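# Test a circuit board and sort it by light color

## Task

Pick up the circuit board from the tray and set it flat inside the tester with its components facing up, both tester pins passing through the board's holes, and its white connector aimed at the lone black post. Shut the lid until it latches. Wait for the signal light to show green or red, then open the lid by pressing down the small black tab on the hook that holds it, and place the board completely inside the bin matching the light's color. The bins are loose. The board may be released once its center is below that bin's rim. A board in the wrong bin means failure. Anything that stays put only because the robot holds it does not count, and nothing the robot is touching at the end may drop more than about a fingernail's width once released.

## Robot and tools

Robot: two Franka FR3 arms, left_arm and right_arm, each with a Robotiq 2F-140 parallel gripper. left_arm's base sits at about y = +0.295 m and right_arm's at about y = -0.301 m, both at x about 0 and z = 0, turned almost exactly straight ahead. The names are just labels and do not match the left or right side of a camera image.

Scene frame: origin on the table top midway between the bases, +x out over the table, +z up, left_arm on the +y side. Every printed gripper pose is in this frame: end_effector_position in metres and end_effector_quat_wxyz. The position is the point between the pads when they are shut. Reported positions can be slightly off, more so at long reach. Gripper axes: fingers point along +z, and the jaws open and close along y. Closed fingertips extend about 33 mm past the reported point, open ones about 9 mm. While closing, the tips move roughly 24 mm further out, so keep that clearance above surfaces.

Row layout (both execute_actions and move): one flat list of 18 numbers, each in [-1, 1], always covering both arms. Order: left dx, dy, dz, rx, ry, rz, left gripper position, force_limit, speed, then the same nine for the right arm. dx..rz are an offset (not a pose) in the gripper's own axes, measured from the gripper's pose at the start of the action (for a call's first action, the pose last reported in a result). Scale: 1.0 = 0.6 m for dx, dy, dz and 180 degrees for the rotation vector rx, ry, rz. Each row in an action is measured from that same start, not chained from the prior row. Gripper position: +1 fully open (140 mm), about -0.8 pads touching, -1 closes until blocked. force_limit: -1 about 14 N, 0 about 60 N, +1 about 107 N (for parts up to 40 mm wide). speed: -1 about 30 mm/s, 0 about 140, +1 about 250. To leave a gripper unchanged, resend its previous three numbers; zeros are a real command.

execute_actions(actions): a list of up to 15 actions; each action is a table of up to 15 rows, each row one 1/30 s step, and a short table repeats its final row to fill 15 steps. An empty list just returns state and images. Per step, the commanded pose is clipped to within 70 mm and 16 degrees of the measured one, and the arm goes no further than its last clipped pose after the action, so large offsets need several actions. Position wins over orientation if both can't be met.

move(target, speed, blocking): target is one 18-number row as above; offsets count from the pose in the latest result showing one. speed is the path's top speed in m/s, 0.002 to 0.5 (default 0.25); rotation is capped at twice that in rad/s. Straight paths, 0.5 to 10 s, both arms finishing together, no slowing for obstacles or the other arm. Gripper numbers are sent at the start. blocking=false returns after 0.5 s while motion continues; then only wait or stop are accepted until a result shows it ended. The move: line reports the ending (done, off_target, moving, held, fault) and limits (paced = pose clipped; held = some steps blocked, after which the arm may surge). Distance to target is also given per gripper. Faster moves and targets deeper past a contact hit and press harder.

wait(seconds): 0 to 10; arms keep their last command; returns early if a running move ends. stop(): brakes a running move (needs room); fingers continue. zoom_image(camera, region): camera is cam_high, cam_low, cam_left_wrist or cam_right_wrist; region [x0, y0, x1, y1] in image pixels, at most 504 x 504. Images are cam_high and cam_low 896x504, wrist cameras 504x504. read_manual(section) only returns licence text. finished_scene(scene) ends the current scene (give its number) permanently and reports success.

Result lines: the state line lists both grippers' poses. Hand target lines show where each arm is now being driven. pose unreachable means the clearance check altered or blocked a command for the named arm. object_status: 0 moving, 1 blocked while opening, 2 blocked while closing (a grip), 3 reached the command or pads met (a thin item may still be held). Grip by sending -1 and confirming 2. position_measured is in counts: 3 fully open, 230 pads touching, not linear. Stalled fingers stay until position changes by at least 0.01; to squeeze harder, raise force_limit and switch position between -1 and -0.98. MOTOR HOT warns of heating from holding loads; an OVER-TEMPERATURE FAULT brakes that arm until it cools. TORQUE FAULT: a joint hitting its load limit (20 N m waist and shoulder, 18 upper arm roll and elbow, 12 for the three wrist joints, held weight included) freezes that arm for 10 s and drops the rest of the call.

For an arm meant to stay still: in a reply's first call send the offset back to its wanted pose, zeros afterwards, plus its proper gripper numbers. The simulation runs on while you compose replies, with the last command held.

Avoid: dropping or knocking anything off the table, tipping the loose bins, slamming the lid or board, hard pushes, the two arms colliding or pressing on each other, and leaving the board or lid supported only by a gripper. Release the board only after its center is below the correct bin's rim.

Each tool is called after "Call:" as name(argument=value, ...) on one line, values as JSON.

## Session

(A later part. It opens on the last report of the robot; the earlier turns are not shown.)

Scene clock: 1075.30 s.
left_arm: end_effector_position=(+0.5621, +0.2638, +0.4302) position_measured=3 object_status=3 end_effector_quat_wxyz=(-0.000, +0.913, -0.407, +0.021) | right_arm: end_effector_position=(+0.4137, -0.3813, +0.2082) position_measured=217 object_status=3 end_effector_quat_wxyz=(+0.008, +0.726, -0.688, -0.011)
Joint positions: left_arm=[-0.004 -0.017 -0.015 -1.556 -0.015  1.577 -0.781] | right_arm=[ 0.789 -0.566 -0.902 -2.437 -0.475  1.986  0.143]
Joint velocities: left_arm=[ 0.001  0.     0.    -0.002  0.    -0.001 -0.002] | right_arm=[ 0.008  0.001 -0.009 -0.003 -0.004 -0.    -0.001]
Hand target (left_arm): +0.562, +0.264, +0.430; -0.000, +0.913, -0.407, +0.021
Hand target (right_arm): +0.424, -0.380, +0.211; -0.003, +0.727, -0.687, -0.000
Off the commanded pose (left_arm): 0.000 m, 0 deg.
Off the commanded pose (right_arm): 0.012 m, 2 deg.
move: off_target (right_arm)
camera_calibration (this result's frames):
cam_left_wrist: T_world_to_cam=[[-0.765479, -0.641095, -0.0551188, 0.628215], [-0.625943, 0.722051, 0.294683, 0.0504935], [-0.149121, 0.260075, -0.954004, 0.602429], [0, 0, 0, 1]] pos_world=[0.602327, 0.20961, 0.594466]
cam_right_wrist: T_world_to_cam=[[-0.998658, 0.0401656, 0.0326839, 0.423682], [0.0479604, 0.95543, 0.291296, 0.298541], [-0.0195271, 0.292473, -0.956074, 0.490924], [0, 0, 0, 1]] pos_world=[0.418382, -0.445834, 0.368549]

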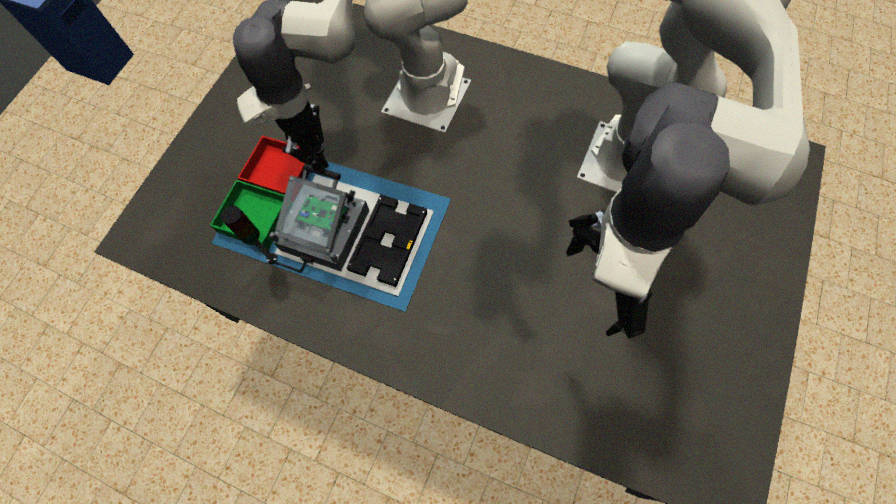

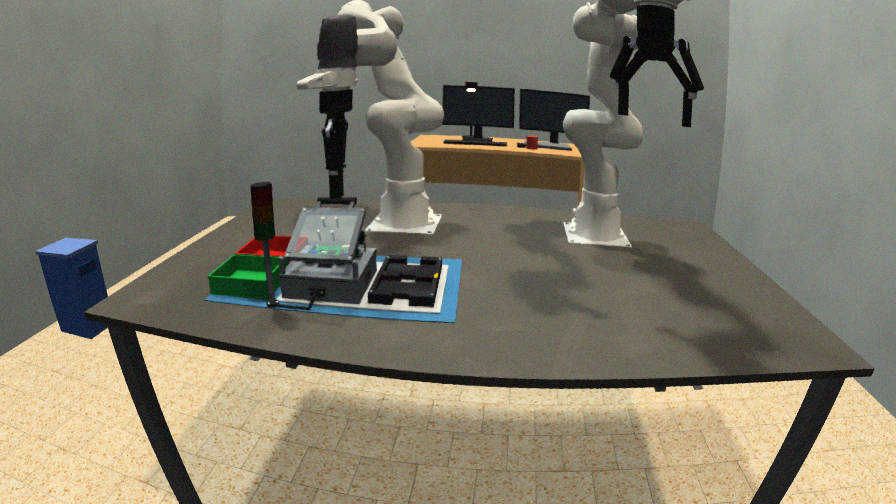

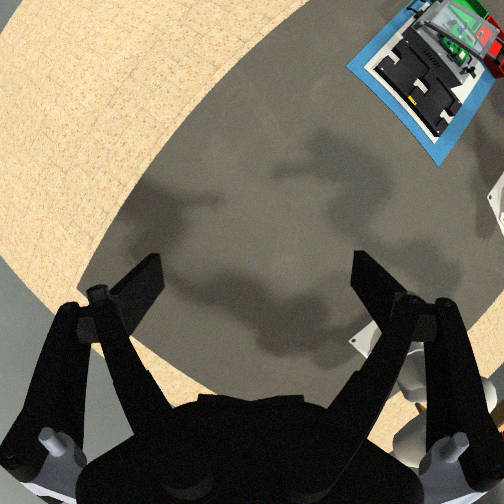

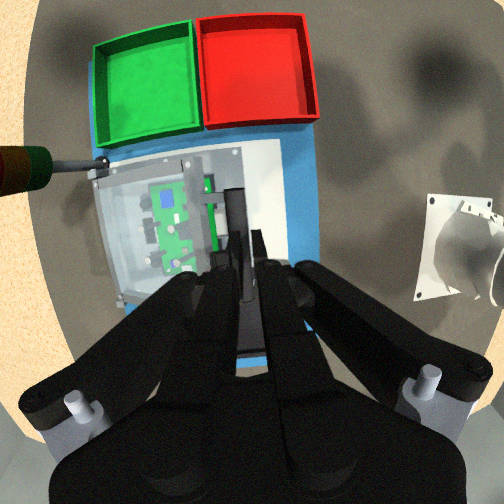

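Call:
move(target=[0,0,0,0,0,0,1,0,0, 0,0.017,0.045,0.008,0,0,-0.7,-0.5,-0.3], speed=0.03)

Call:
zoom_image(camera="cam_low", region=[240, 140, 400, 300])

Scene clock: 1088.17 s.
left_arm: end_effector_position=(+0.5621, +0.2638, +0.4302) position_measured=3 object_status=3 end_effector_quat_wxyz=(-0.000, +0.913, -0.407, +0.021) | right_arm: end_effector_position=(+0.3999, -0.3804, +0.1812) position_measured=217 object_status=3 end_effector_quat_wxyz=(+0.003, +0.728, -0.686, -0.006)
Joint positions: left_arm=[-0.004 -0.017 -0.015 -1.556 -0.015  1.577 -0.781] | right_arm=[ 0.748 -0.591 -0.903 -2.533 -0.516  2.064  0.155]
Joint velocities: left_arm=[ 0.001  0.     0.    -0.002 -0.001  0.001 -0.001] | right_arm=[-0.004  0.001  0.001 -0.006  0.     0.007  0.004]
Hand target (left_arm): +0.562, +0.264, +0.430; -0.000, +0.913, -0.407, +0.021
Hand target (right_arm): +0.403, -0.380, +0.182; -0.001, +0.726, -0.688, -0.003
Off the commanded pose (left_arm): 0.000 m, 0 deg.
Off the commanded pose (right_arm): 0.003 m, 1 deg.
move: done
camera_calibration (this result's frames):
cam_left_wrist: T_world_to_cam=[[-0.765479, -0.641095, -0.0551188, 0.628215], [-0.625943, 0.722051, 0.294683, 0.0504934], [-0.149121, 0.260075, -0.954004, 0.602429], [0, 0, 0, 1]] pos_world=[0.602327, 0.20961, 0.594466]
cam_right_wrist: T_world_to_cam=[[-0.999289, 0.0336929, 0.0169062, 0.41145], [0.0371704, 0.955361, 0.293094, 0.310201], [-0.00627639, 0.293514, -0.955934, 0.459642], [0, 0, 0, 1]] pos_world=[0.402513, -0.445128, 0.341514]

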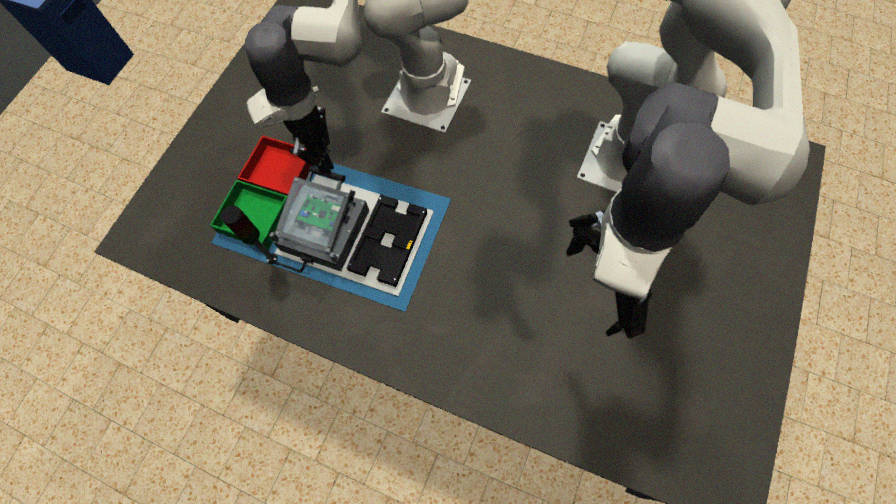

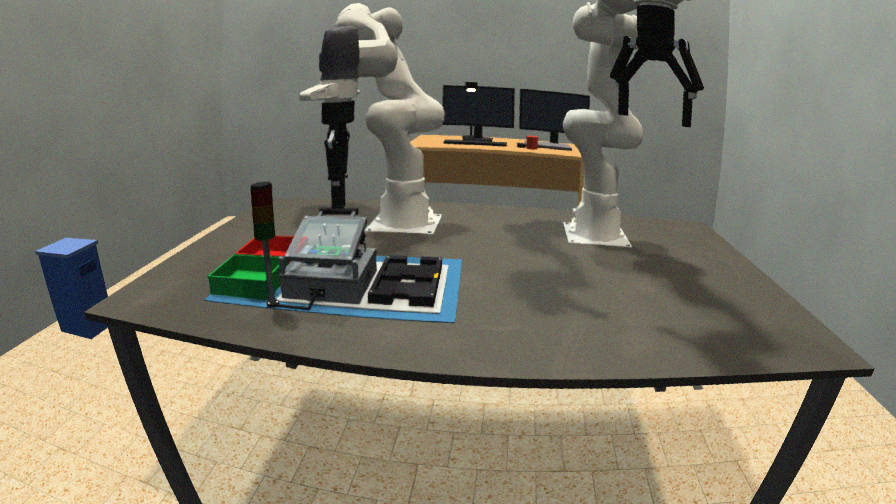

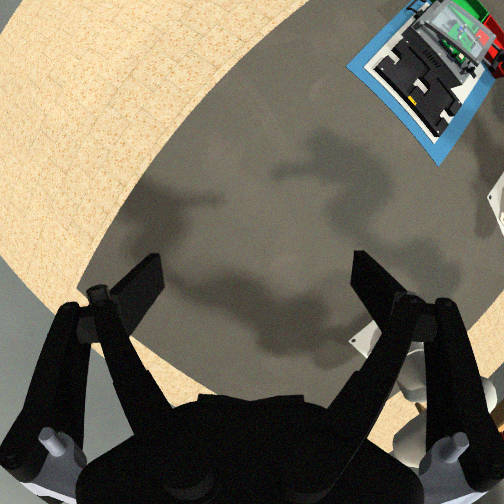

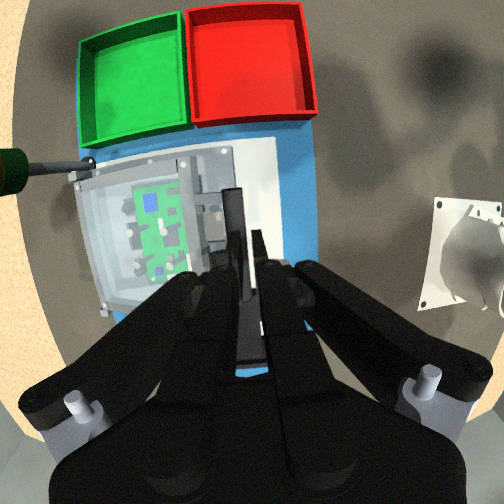

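Region (240, 140, 400, 300) of cam_low's 896x504 image, scaled by 3.150, with more detail than that image has.

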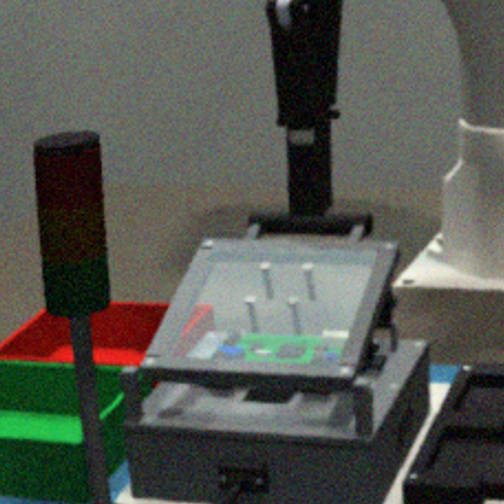

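Call:
move(target=[0,0,0,0,0,0,1,0,0, 0,0.008,0.035,0.003,0,0,-0.7,-0.5,-0.3], speed=0.025)

Call:
zoom_image(camera="cam_low", region=[240, 160, 400, 320])

Scene clock: 1104.13 s.
left_arm: end_effector_position=(+0.5621, +0.2638, +0.4302) position_measured=3 object_status=3 end_effector_quat_wxyz=(-0.000, +0.913, -0.407, +0.021) | right_arm: end_effector_position=(+0.3930, -0.3794, +0.1609) position_measured=217 object_status=3 end_effector_quat_wxyz=(+0.001, +0.730, -0.684, -0.005)
Joint positions: left_arm=[-0.004 -0.017 -0.015 -1.556 -0.015  1.577 -0.781] | right_arm=[ 0.739 -0.588 -0.923 -2.584 -0.539  2.122  0.158]
Joint velocities: left_arm=[ 0.001  0.    -0.    -0.001 -0.001  0.     0.001] | right_arm=[-0.001  0.001 -0.001 -0.006 -0.002  0.007  0.003]
Hand target (left_arm): +0.562, +0.264, +0.430; -0.000, +0.913, -0.407, +0.021
Hand target (right_arm): +0.395, -0.380, +0.160; -0.001, +0.728, -0.685, -0.003
Off the commanded pose (left_arm): 0.000 m, 0 deg.
Off the commanded pose (right_arm): 0.002 m, 0 deg.
move: done
camera_calibration (this result's frames):
cam_left_wrist: T_world_to_cam=[[-0.76548, -0.641095, -0.0551186, 0.628215], [-0.625942, 0.722051, 0.294683, 0.0504932], [-0.149121, 0.260075, -0.954004, 0.602428], [0, 0, 0, 1]] pos_world=[0.602327, 0.20961, 0.594466]
cam_right_wrist: T_world_to_cam=[[-0.999519, 0.0280783, 0.0132018, 0.403409], [0.0307221, 0.955146, 0.294536, 0.317663], [-0.0043396, 0.2948, -0.955549, 0.439619], [0, 0, 0, 1]] pos_world=[0.395363, -0.444341, 0.321188]

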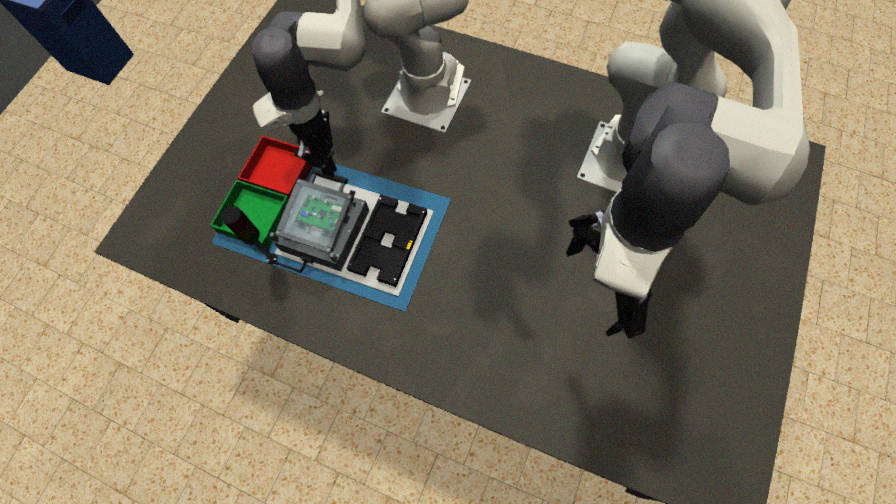

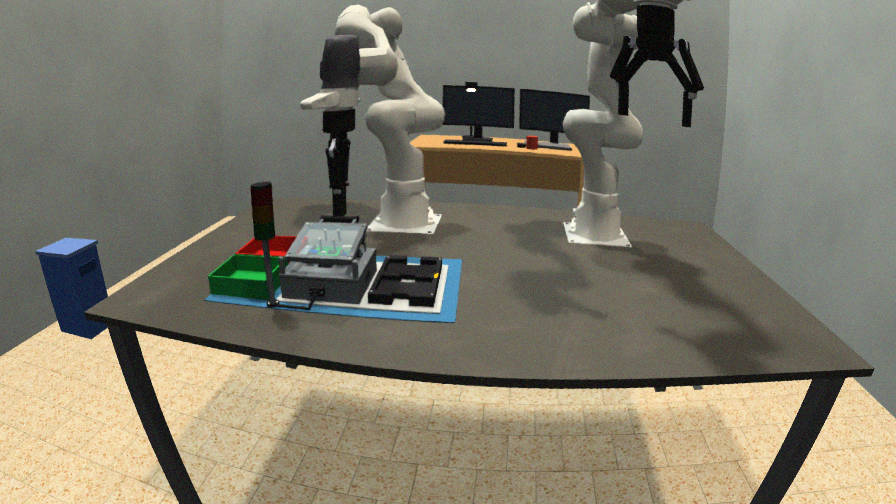

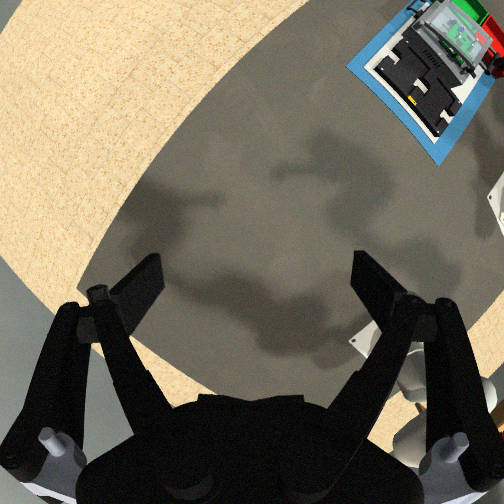

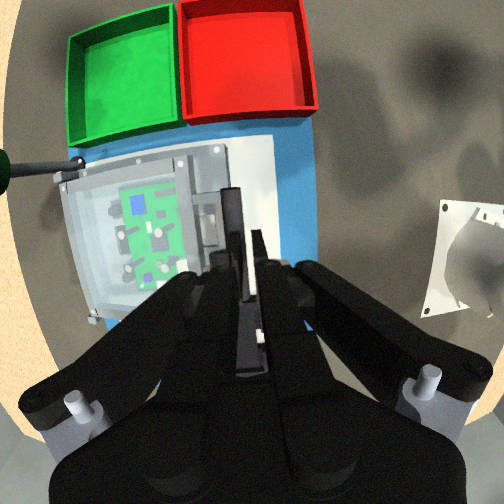

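Region (240, 160, 400, 320) of cam_low's 896x504 image, scaled by 3.150, with more detail than that image has.

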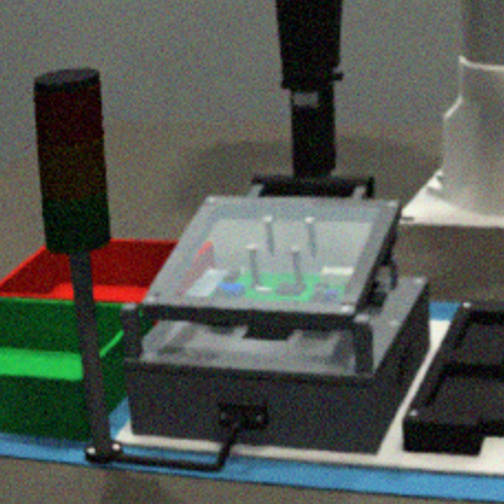

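Call:
move(target=[0,0,0,0,0,0,1,0,0, 0,0.004,0.022,0.002,0,0.005,-0.7,-0.5,-0.3], speed=0.02)

Call:
zoom_image(camera="cam_low", region=[240, 160, 400, 320])

Scene clock: 1109.37 s.
left_arm: end_effector_position=(+0.5621, +0.2638, +0.4302) position_measured=3 object_status=3 end_effector_quat_wxyz=(-0.000, +0.913, -0.407, +0.021) | right_arm: end_effector_position=(+0.3897, -0.3786, +0.1488) position_measured=217 object_status=3 end_effector_quat_wxyz=(-0.001, +0.727, -0.687, -0.004)
Joint positions: left_arm=[-0.004 -0.017 -0.015 -1.556 -0.015  1.577 -0.781] | right_arm=[ 0.731 -0.577 -0.933 -2.613 -0.548  2.162  0.167]
Joint velocities: left_arm=[ 0.001  0.001 -0.001 -0.    -0.001 -0.001  0.001] | right_arm=[-0.003  0.003  0.002 -0.005  0.002  0.009  0.006]
Hand target (left_arm): +0.562, +0.264, +0.430; -0.000, +0.913, -0.407, +0.021
Hand target (right_arm): +0.390, -0.379, +0.148; -0.002, +0.724, -0.689, -0.003
Off the commanded pose (left_arm): 0.000 m, 0 deg.
Off the commanded pose (right_arm): 0.002 m, 0 deg.
move: done
camera_calibration (this result's frames):
cam_left_wrist: T_world_to_cam=[[-0.76548, -0.641095, -0.0551188, 0.628215], [-0.625942, 0.722051, 0.294683, 0.0504933], [-0.149121, 0.260075, -0.954004, 0.602428], [0, 0, 0, 1]] pos_world=[0.602327, 0.20961, 0.594466]
cam_right_wrist: T_world_to_cam=[[-0.999294, 0.0362667, 0.00982266, 0.403795], [0.0375496, 0.954625, 0.295435, 0.317538], [0.00133749, 0.295595, -0.955312, 0.425853], [0, 0, 0, 1]] pos_world=[0.391017, -0.443654, 0.309044]

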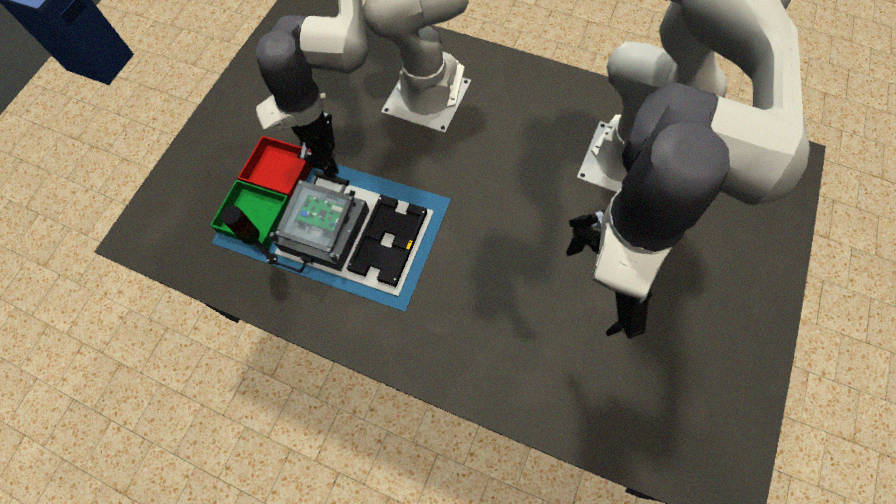

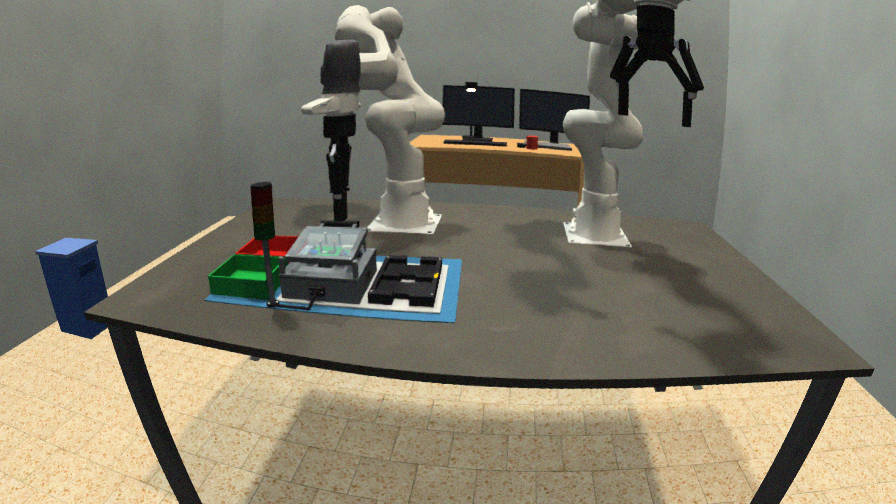

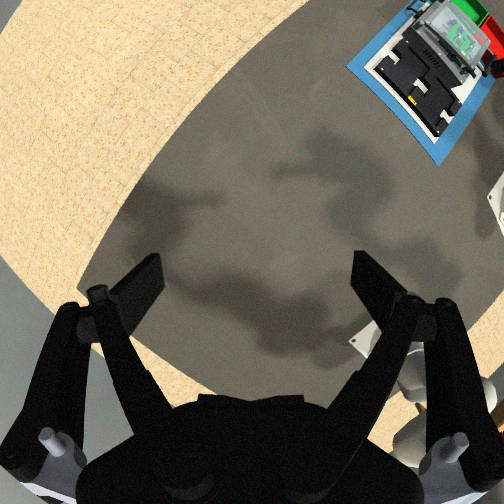

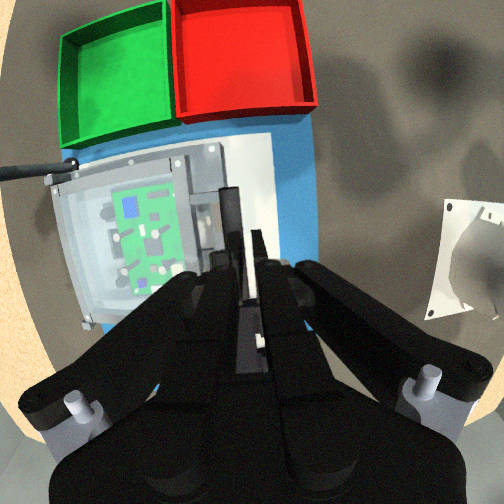

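Region (240, 160, 400, 320) of cam_low's 896x504 image, scaled by 3.150, with more detail than that image has.

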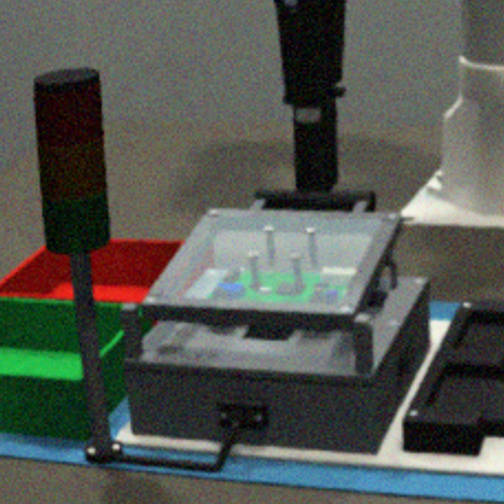

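Call:
move(target=[0,0,0,0,0,0,1,0,0, 0,-0.006,0.018,0.002,0,0,-0.7,-0.5,-0.3], speed=0.02)

Call:
zoom_image(camera="cam_low", region=[240, 160, 400, 320])

Call:
zoom_image(camera="cam_right_wrist", region=[120, 140, 320, 340])

Scene clock: 1117.47 s.
left_arm: end_effector_position=(+0.5621, +0.2638, +0.4302) position_measured=3 object_status=3 end_effector_quat_wxyz=(-0.000, +0.913, -0.407, +0.021) | right_arm: end_effector_position=(+0.3893, -0.3785, +0.1378) position_measured=217 object_status=3 end_effector_quat_wxyz=(+0.001, +0.725, -0.688, -0.006)
Joint positions: left_arm=[-0.004 -0.017 -0.015 -1.556 -0.015  1.577 -0.781] | right_arm=[ 0.745 -0.554 -0.959 -2.623 -0.55   2.193  0.169]
Joint velocities: left_arm=[ 0.001  0.001  0.001 -0.001 -0.001 -0.    -0.001] | right_arm=[ 0.004  0.001 -0.008 -0.    -0.007  0.029 -0.   ]
Hand target (left_arm): +0.562, +0.264, +0.430; -0.000, +0.913, -0.407, +0.021
Hand target (right_arm): +0.393, -0.378, +0.138; -0.003, +0.727, -0.687, -0.002
Off the commanded pose (left_arm): 0.000 m, 0 deg.
Off the commanded pose (right_arm): 0.004 m, 1 deg.
move: off_target (right_arm)
camera_calibration (this result's frames):
cam_left_wrist: T_world_to_cam=[[-0.76548, -0.641095, -0.0551186, 0.628215], [-0.625942, 0.722051, 0.294683, 0.0504932], [-0.149121, 0.260075, -0.954004, 0.602428], [0, 0, 0, 1]] pos_world=[0.602327, 0.20961, 0.594466]
cam_right_wrist: T_world_to_cam=[[-0.99907, 0.0406226, 0.014487, 0.404437], [0.0430907, 0.954261, 0.295852, 0.318378], [-0.00180611, 0.296201, -0.955124, 0.416711], [0, 0, 0, 1]] pos_world=[0.391095, -0.443675, 0.297959]

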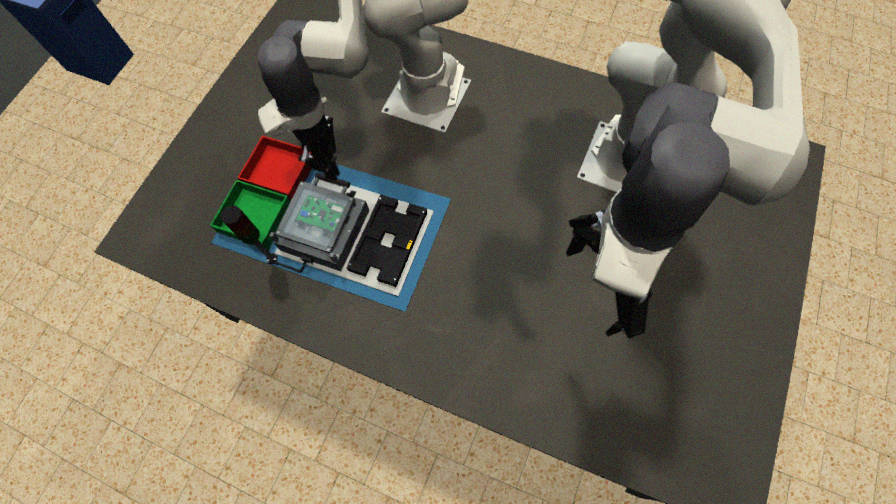

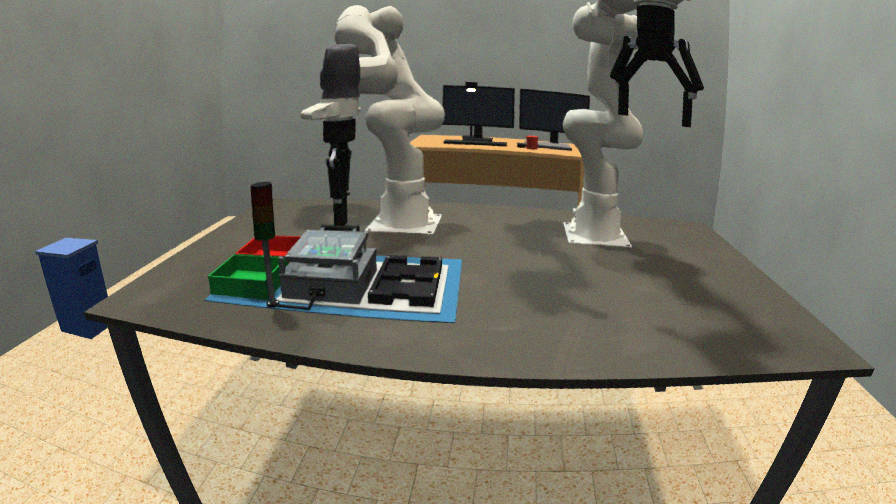

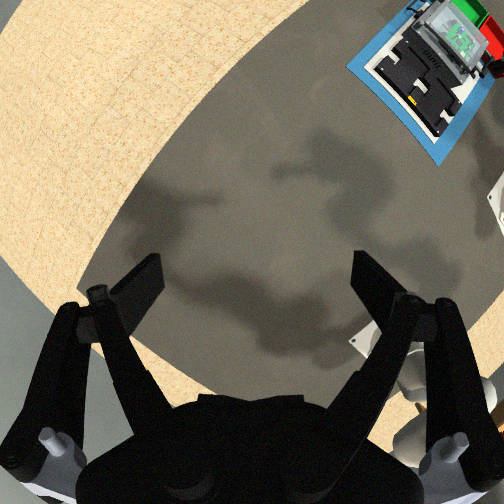

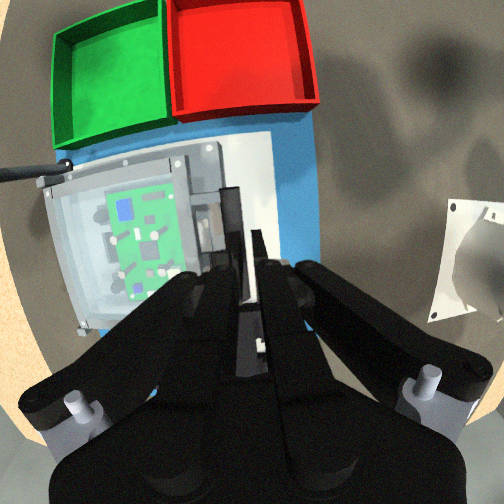

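Region (240, 160, 400, 320) of cam_low's 896x504 image, scaled by 3.150, with more detail than that image has.

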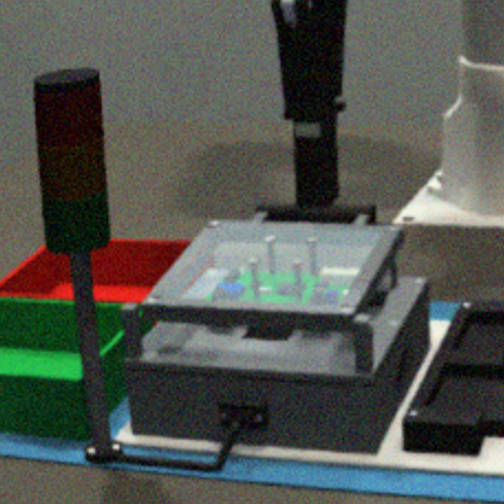

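Region (120, 140, 320, 340) of cam_right_wrist's 504x504 image, scaled by 2.520, with more detail than that image has.

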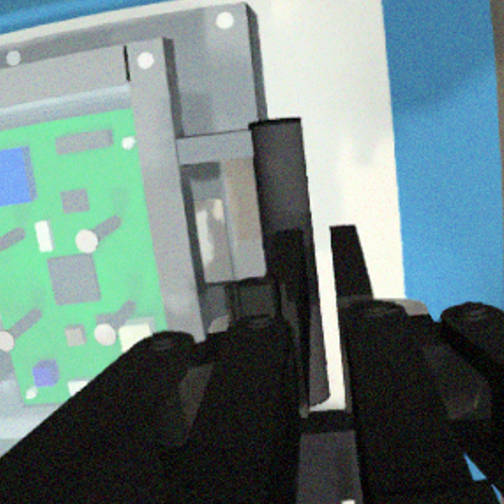

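Call:
move(target=[0,0,0,0,0,0,1,0,0, 0,0,0.012,0.002,0,0,-0.7,-0.5,-0.3], speed=0.015)

Call:
zoom_image(camera="cam_low", region=[240, 160, 400, 320])

Scene clock: 1124.77 s.
left_arm: end_effector_position=(+0.5621, +0.2638, +0.4302) position_measured=3 object_status=3 end_effector_quat_wxyz=(-0.000, +0.913, -0.407, +0.021) | right_arm: end_effector_position=(+0.3911, -0.3777, +0.1342) position_measured=217 object_status=3 end_effector_quat_wxyz=(-0.004, +0.726, -0.688, -0.003)
Joint positions: left_arm=[-0.004 -0.017 -0.015 -1.556 -0.015  1.577 -0.781] | right_arm=[ 0.746 -0.55  -0.966 -2.632 -0.555  2.216  0.169]
Joint velocities: left_arm=[-0.    -0.001  0.    -0.    -0.001 -0.001  0.002] | right_arm=[ 0.001  0.001 -0.001 -0.002 -0.002  0.002 -0.002]
Hand target (left_arm): +0.562, +0.264, +0.430; -0.000, +0.913, -0.407, +0.021
Hand target (right_arm): +0.389, -0.378, +0.131; -0.002, +0.725, -0.688, -0.004
Off the commanded pose (left_arm): 0.000 m, 0 deg.
Off the commanded pose (right_arm): 0.004 m, 0 deg.
move: off_target (right_arm)
camera_calibration (this result's frames):
cam_left_wrist: T_world_to_cam=[[-0.76548, -0.641095, -0.0551188, 0.628215], [-0.625942, 0.722051, 0.294683, 0.0504933], [-0.149121, 0.260075, -0.954004, 0.602428], [0, 0, 0, 1]] pos_world=[0.602327, 0.20961, 0.594466]
cam_right_wrist: T_world_to_cam=[[-0.999217, 0.039273, 0.00476043, 0.407049], [0.0389033, 0.953633, 0.298447, 0.319635], [0.0071812, 0.298398, -0.954414, 0.410303], [0, 0, 0, 1]] pos_world=[0.391349, -0.443234, 0.294268]

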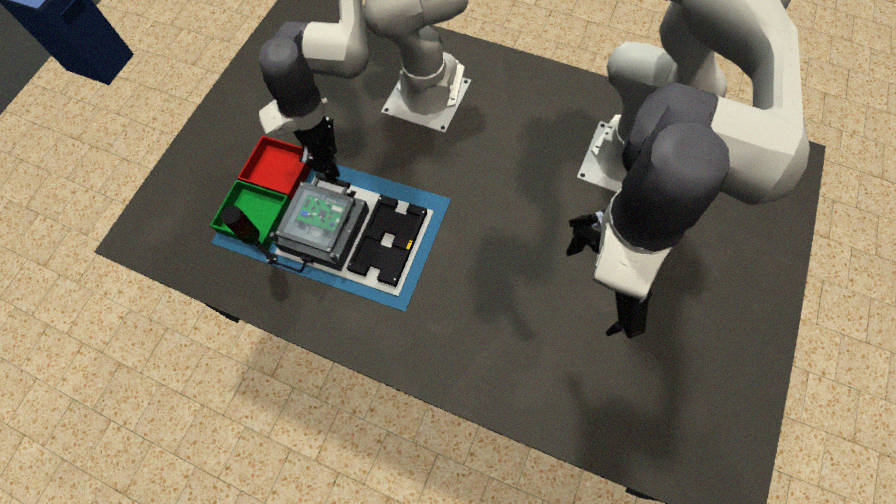

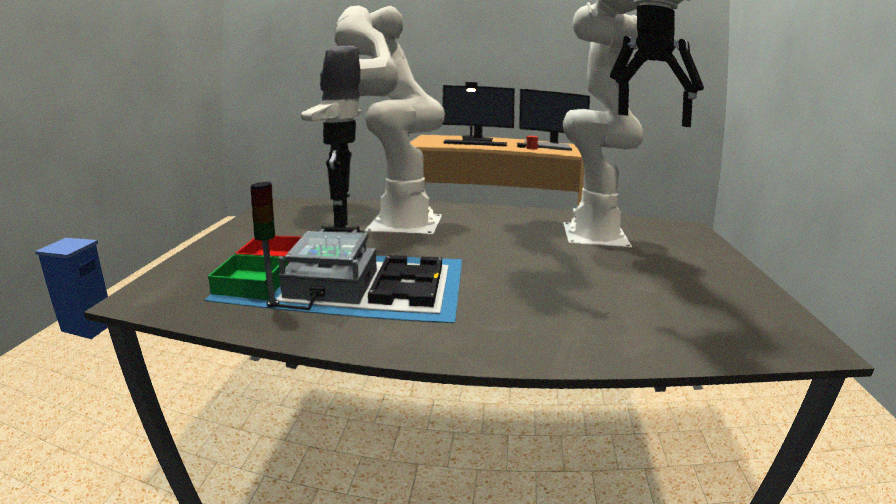

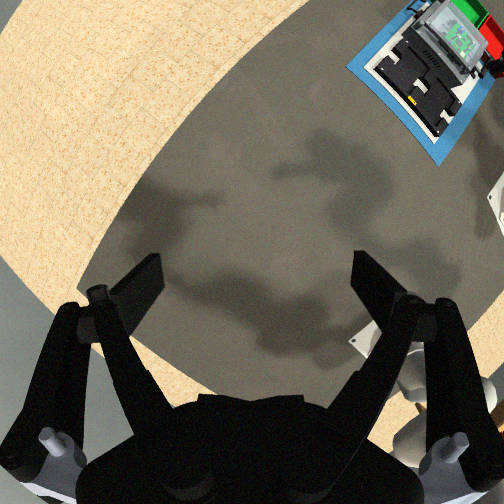

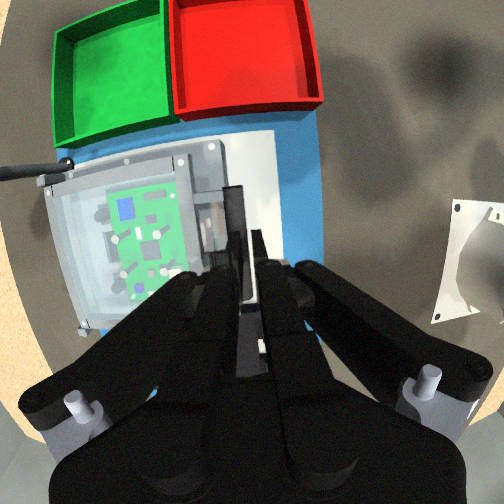

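Region (240, 160, 400, 320) of cam_low's 896x504 image, scaled by 3.150, with more detail than that image has.

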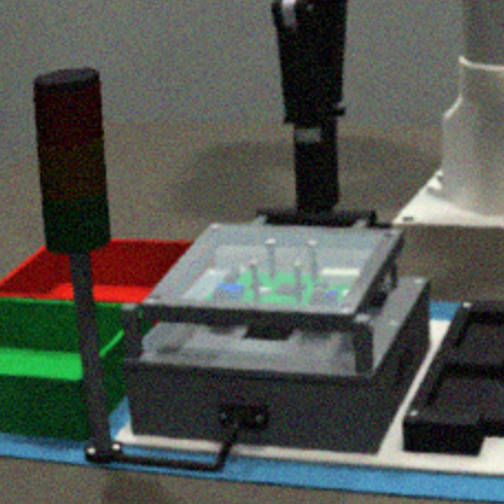

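Call:
zoom_image(camera="cam_high", region=[260, 150, 400, 280])

Region (260, 150, 400, 280) of cam_high's 896x504 image, scaled by 3.600, with more detail than that image has; it fills the top 468 rows of this view, and the rest is white.

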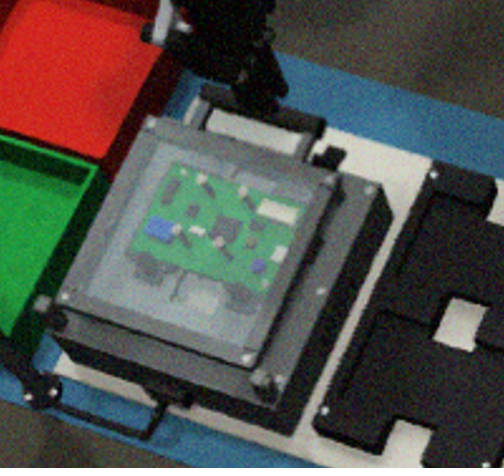

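Call:
execute_actions(actions=[[[0,0,0,0,0,0,1,0,0, 0,0,0.008,0,0,0,-0.7,-0.5,-0.3]],[[0,0,0,0,0,0,1,0,0, 0,0,0.006,0,0,0,-0.7,-0.5,-0.3]]])

Call:
zoom_image(camera="cam_low", region=[240, 160, 400, 320])

Scene clock: 1133.80 s.
left_arm: end_effector_position=(+0.5621, +0.2638, +0.4302) position_measured=3 object_status=3 end_effector_quat_wxyz=(-0.000, +0.913, -0.407, +0.021) | right_arm: end_effector_position=(+0.3910, -0.3777, +0.1318) position_measured=217 object_status=3 end_effector_quat_wxyz=(-0.004, +0.725, -0.688, -0.005)
Joint positions: left_arm=[-0.004 -0.017 -0.015 -1.556 -0.015  1.577 -0.781] | right_arm=[ 0.752 -0.546 -0.975 -2.633 -0.555  2.222  0.169]
Joint velocities: left_arm=[-0.001  0.001  0.001  0.     0.     0.    -0.   ] | right_arm=[ 0.001 -0.    -0.001 -0.001  0.001  0.    -0.001]
Hand target (left_arm): +0.562, +0.264, +0.430; -0.000, +0.913, -0.407, +0.021
Hand target (right_arm): +0.391, -0.378, +0.129; -0.004, +0.726, -0.688, -0.004
Off the commanded pose (left_arm): 0.000 m, 0 deg.
Off the commanded pose (right_arm): 0.003 m, 0 deg.
camera_calibration (this result's frames):
cam_left_wrist: T_world_to_cam=[[-0.765479, -0.641095, -0.0551189, 0.628215], [-0.625943, 0.722051, 0.294683, 0.0504934], [-0.149121, 0.260075, -0.954004, 0.602428], [0, 0, 0, 1]] pos_world=[0.602327, 0.20961, 0.594466]
cam_right_wrist: T_world_to_cam=[[-0.999143, 0.0408918, 0.00642384, 0.407326], [0.0409319, 0.952927, 0.300425, 0.319073], [0.00616346, 0.30043, -0.953784, 0.409051], [0, 0, 0, 1]] pos_world=[0.391395, -0.443601, 0.291672]

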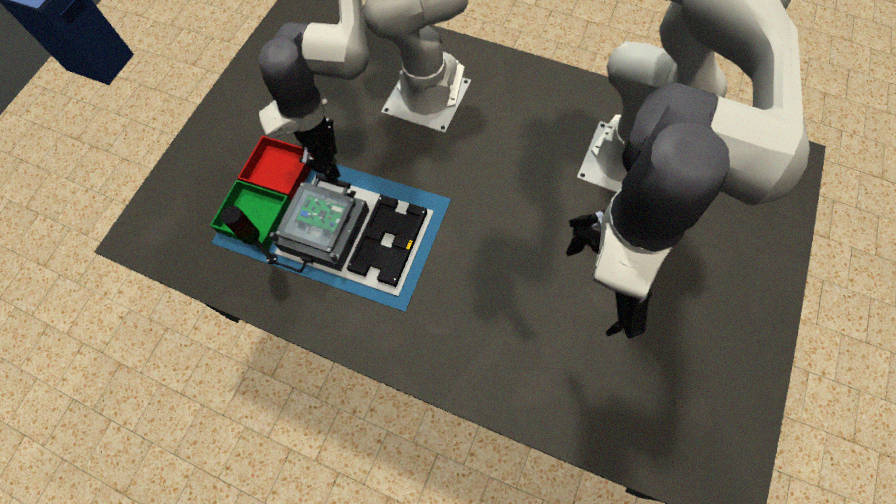

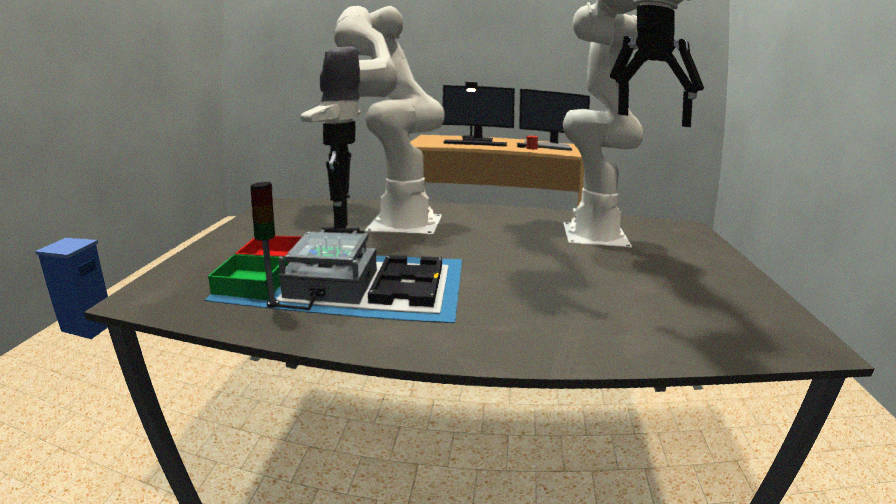

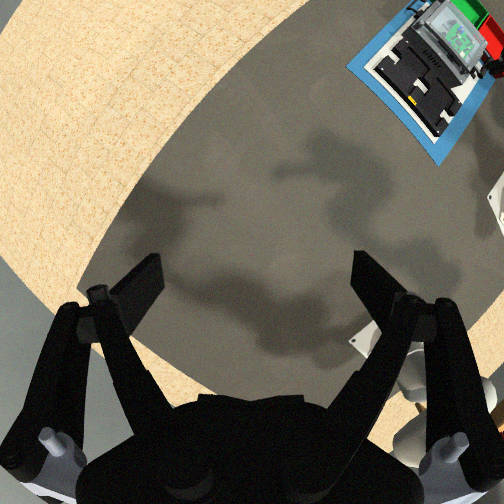

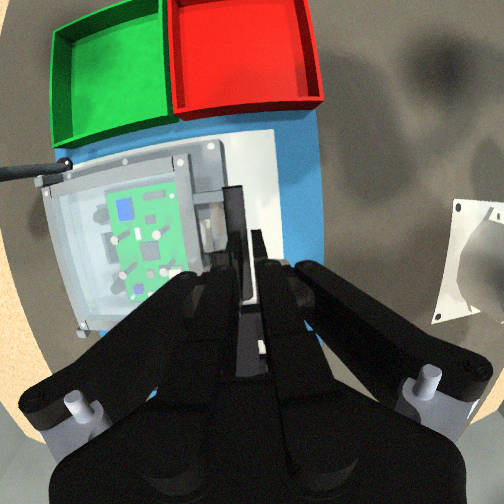

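Region (240, 160, 400, 320) of cam_low's 896x504 image, scaled by 3.150, with more detail than that image has.

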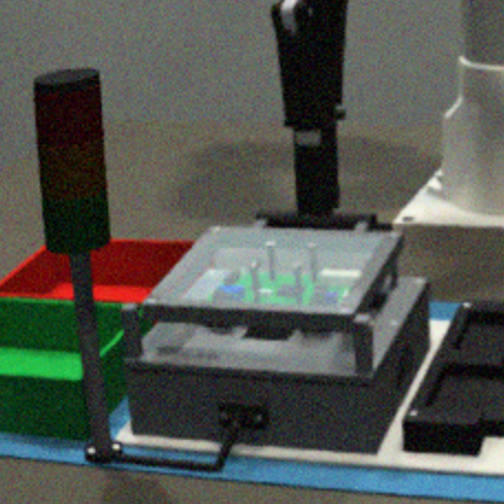

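Call:
execute_actions(actions=[[[0,0,0,0,0,0,1,0,0, 0,0,0.010,0,0,0,-0.7,-0.5,-0.3]],[[0,0,0,0,0,0,1,0,0, 0,0,0.008,0,0,0,-0.7,-0.5,-0.3]]])

Call:
zoom_image(camera="cam_low", region=[240, 160, 400, 320])

Scene clock: 1138.33 s.
left_arm: end_effector_position=(+0.5621, +0.2638, +0.4302) position_measured=3 object_status=3 end_effector_quat_wxyz=(-0.000, +0.913, -0.407, +0.021) | right_arm: end_effector_position=(+0.3909, -0.3777, +0.1284) position_measured=217 object_status=3 end_effector_quat_wxyz=(-0.004, +0.724, -0.689, -0.007)
Joint positions: left_arm=[-0.004 -0.017 -0.015 -1.556 -0.015  1.577 -0.781] | right_arm=[ 0.762 -0.54  -0.989 -2.634 -0.555  2.23   0.169]
Joint velocities: left_arm=[-0.    -0.001 -0.001  0.001 -0.     0.     0.001] | right_arm=[ 0.001  0.    -0.001 -0.     0.001  0.     0.   ]
Hand target (left_arm): +0.562, +0.264, +0.430; -0.000, +0.913, -0.407, +0.021
Hand target (right_arm): +0.391, -0.378, +0.125; -0.004, +0.725, -0.689, -0.006
Off the commanded pose (left_arm): 0.000 m, 0 deg.
Off the commanded pose (right_arm): 0.004 m, 0 deg.
camera_calibration (this result's frames):
cam_left_wrist: T_world_to_cam=[[-0.76548, -0.641095, -0.0551188, 0.628215], [-0.625942, 0.722051, 0.294683, 0.0504934], [-0.149121, 0.260075, -0.954004, 0.602428], [0, 0, 0, 1]] pos_world=[0.602327, 0.20961, 0.594466]
cam_right_wrist: T_world_to_cam=[[-0.99902, 0.0433507, 0.00894506, 0.40778], [0.0440203, 0.951847, 0.303397, 0.318108], [0.00463815, 0.303494, -0.952822, 0.407437], [0, 0, 0, 1]] pos_world=[0.391488, -0.444122, 0.288054]

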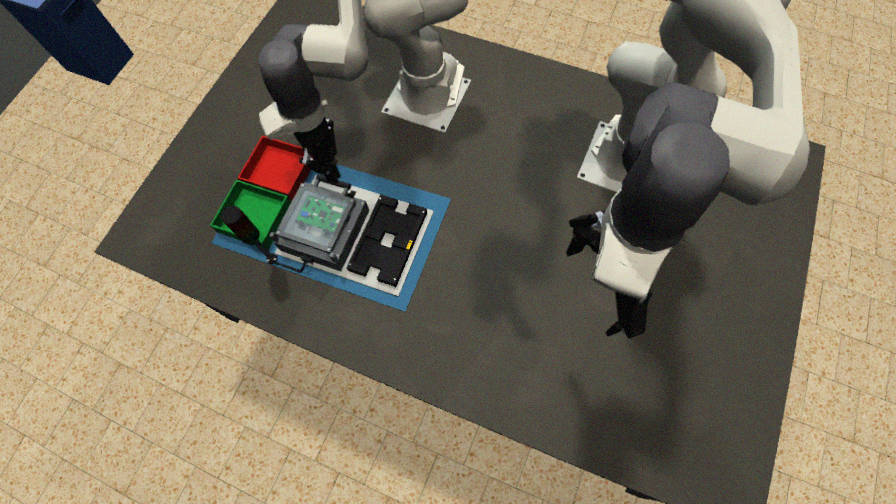

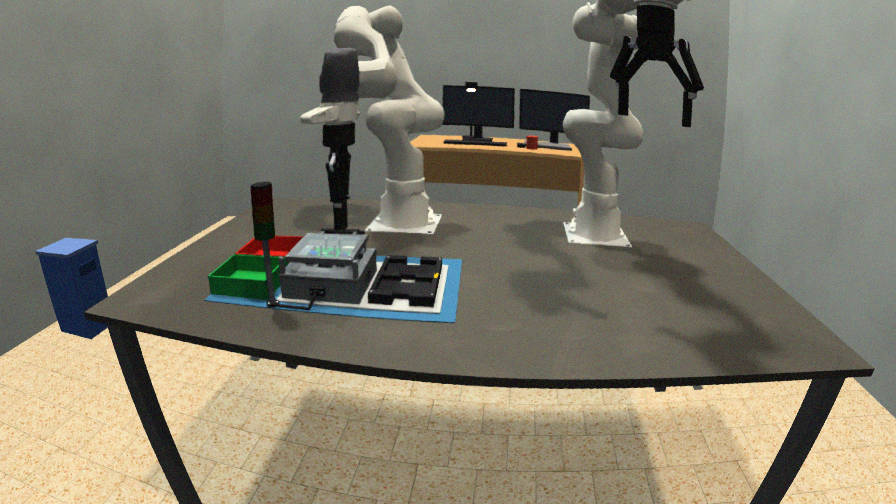

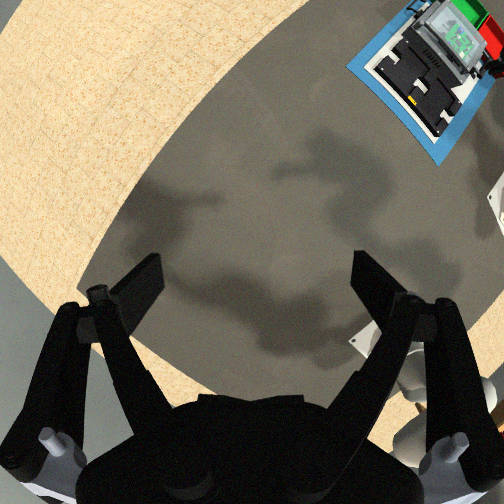

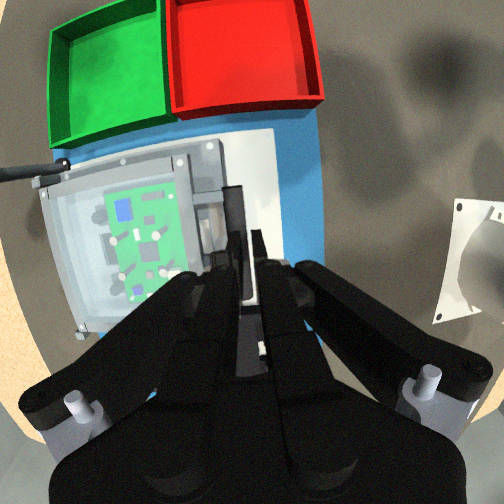

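Region (240, 160, 400, 320) of cam_low's 896x504 image, scaled by 3.150, with more detail than that image has.

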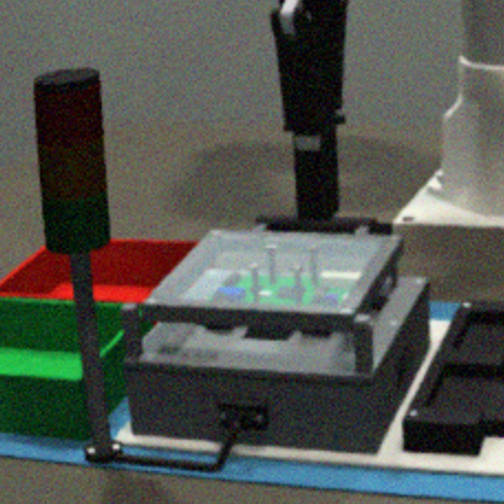

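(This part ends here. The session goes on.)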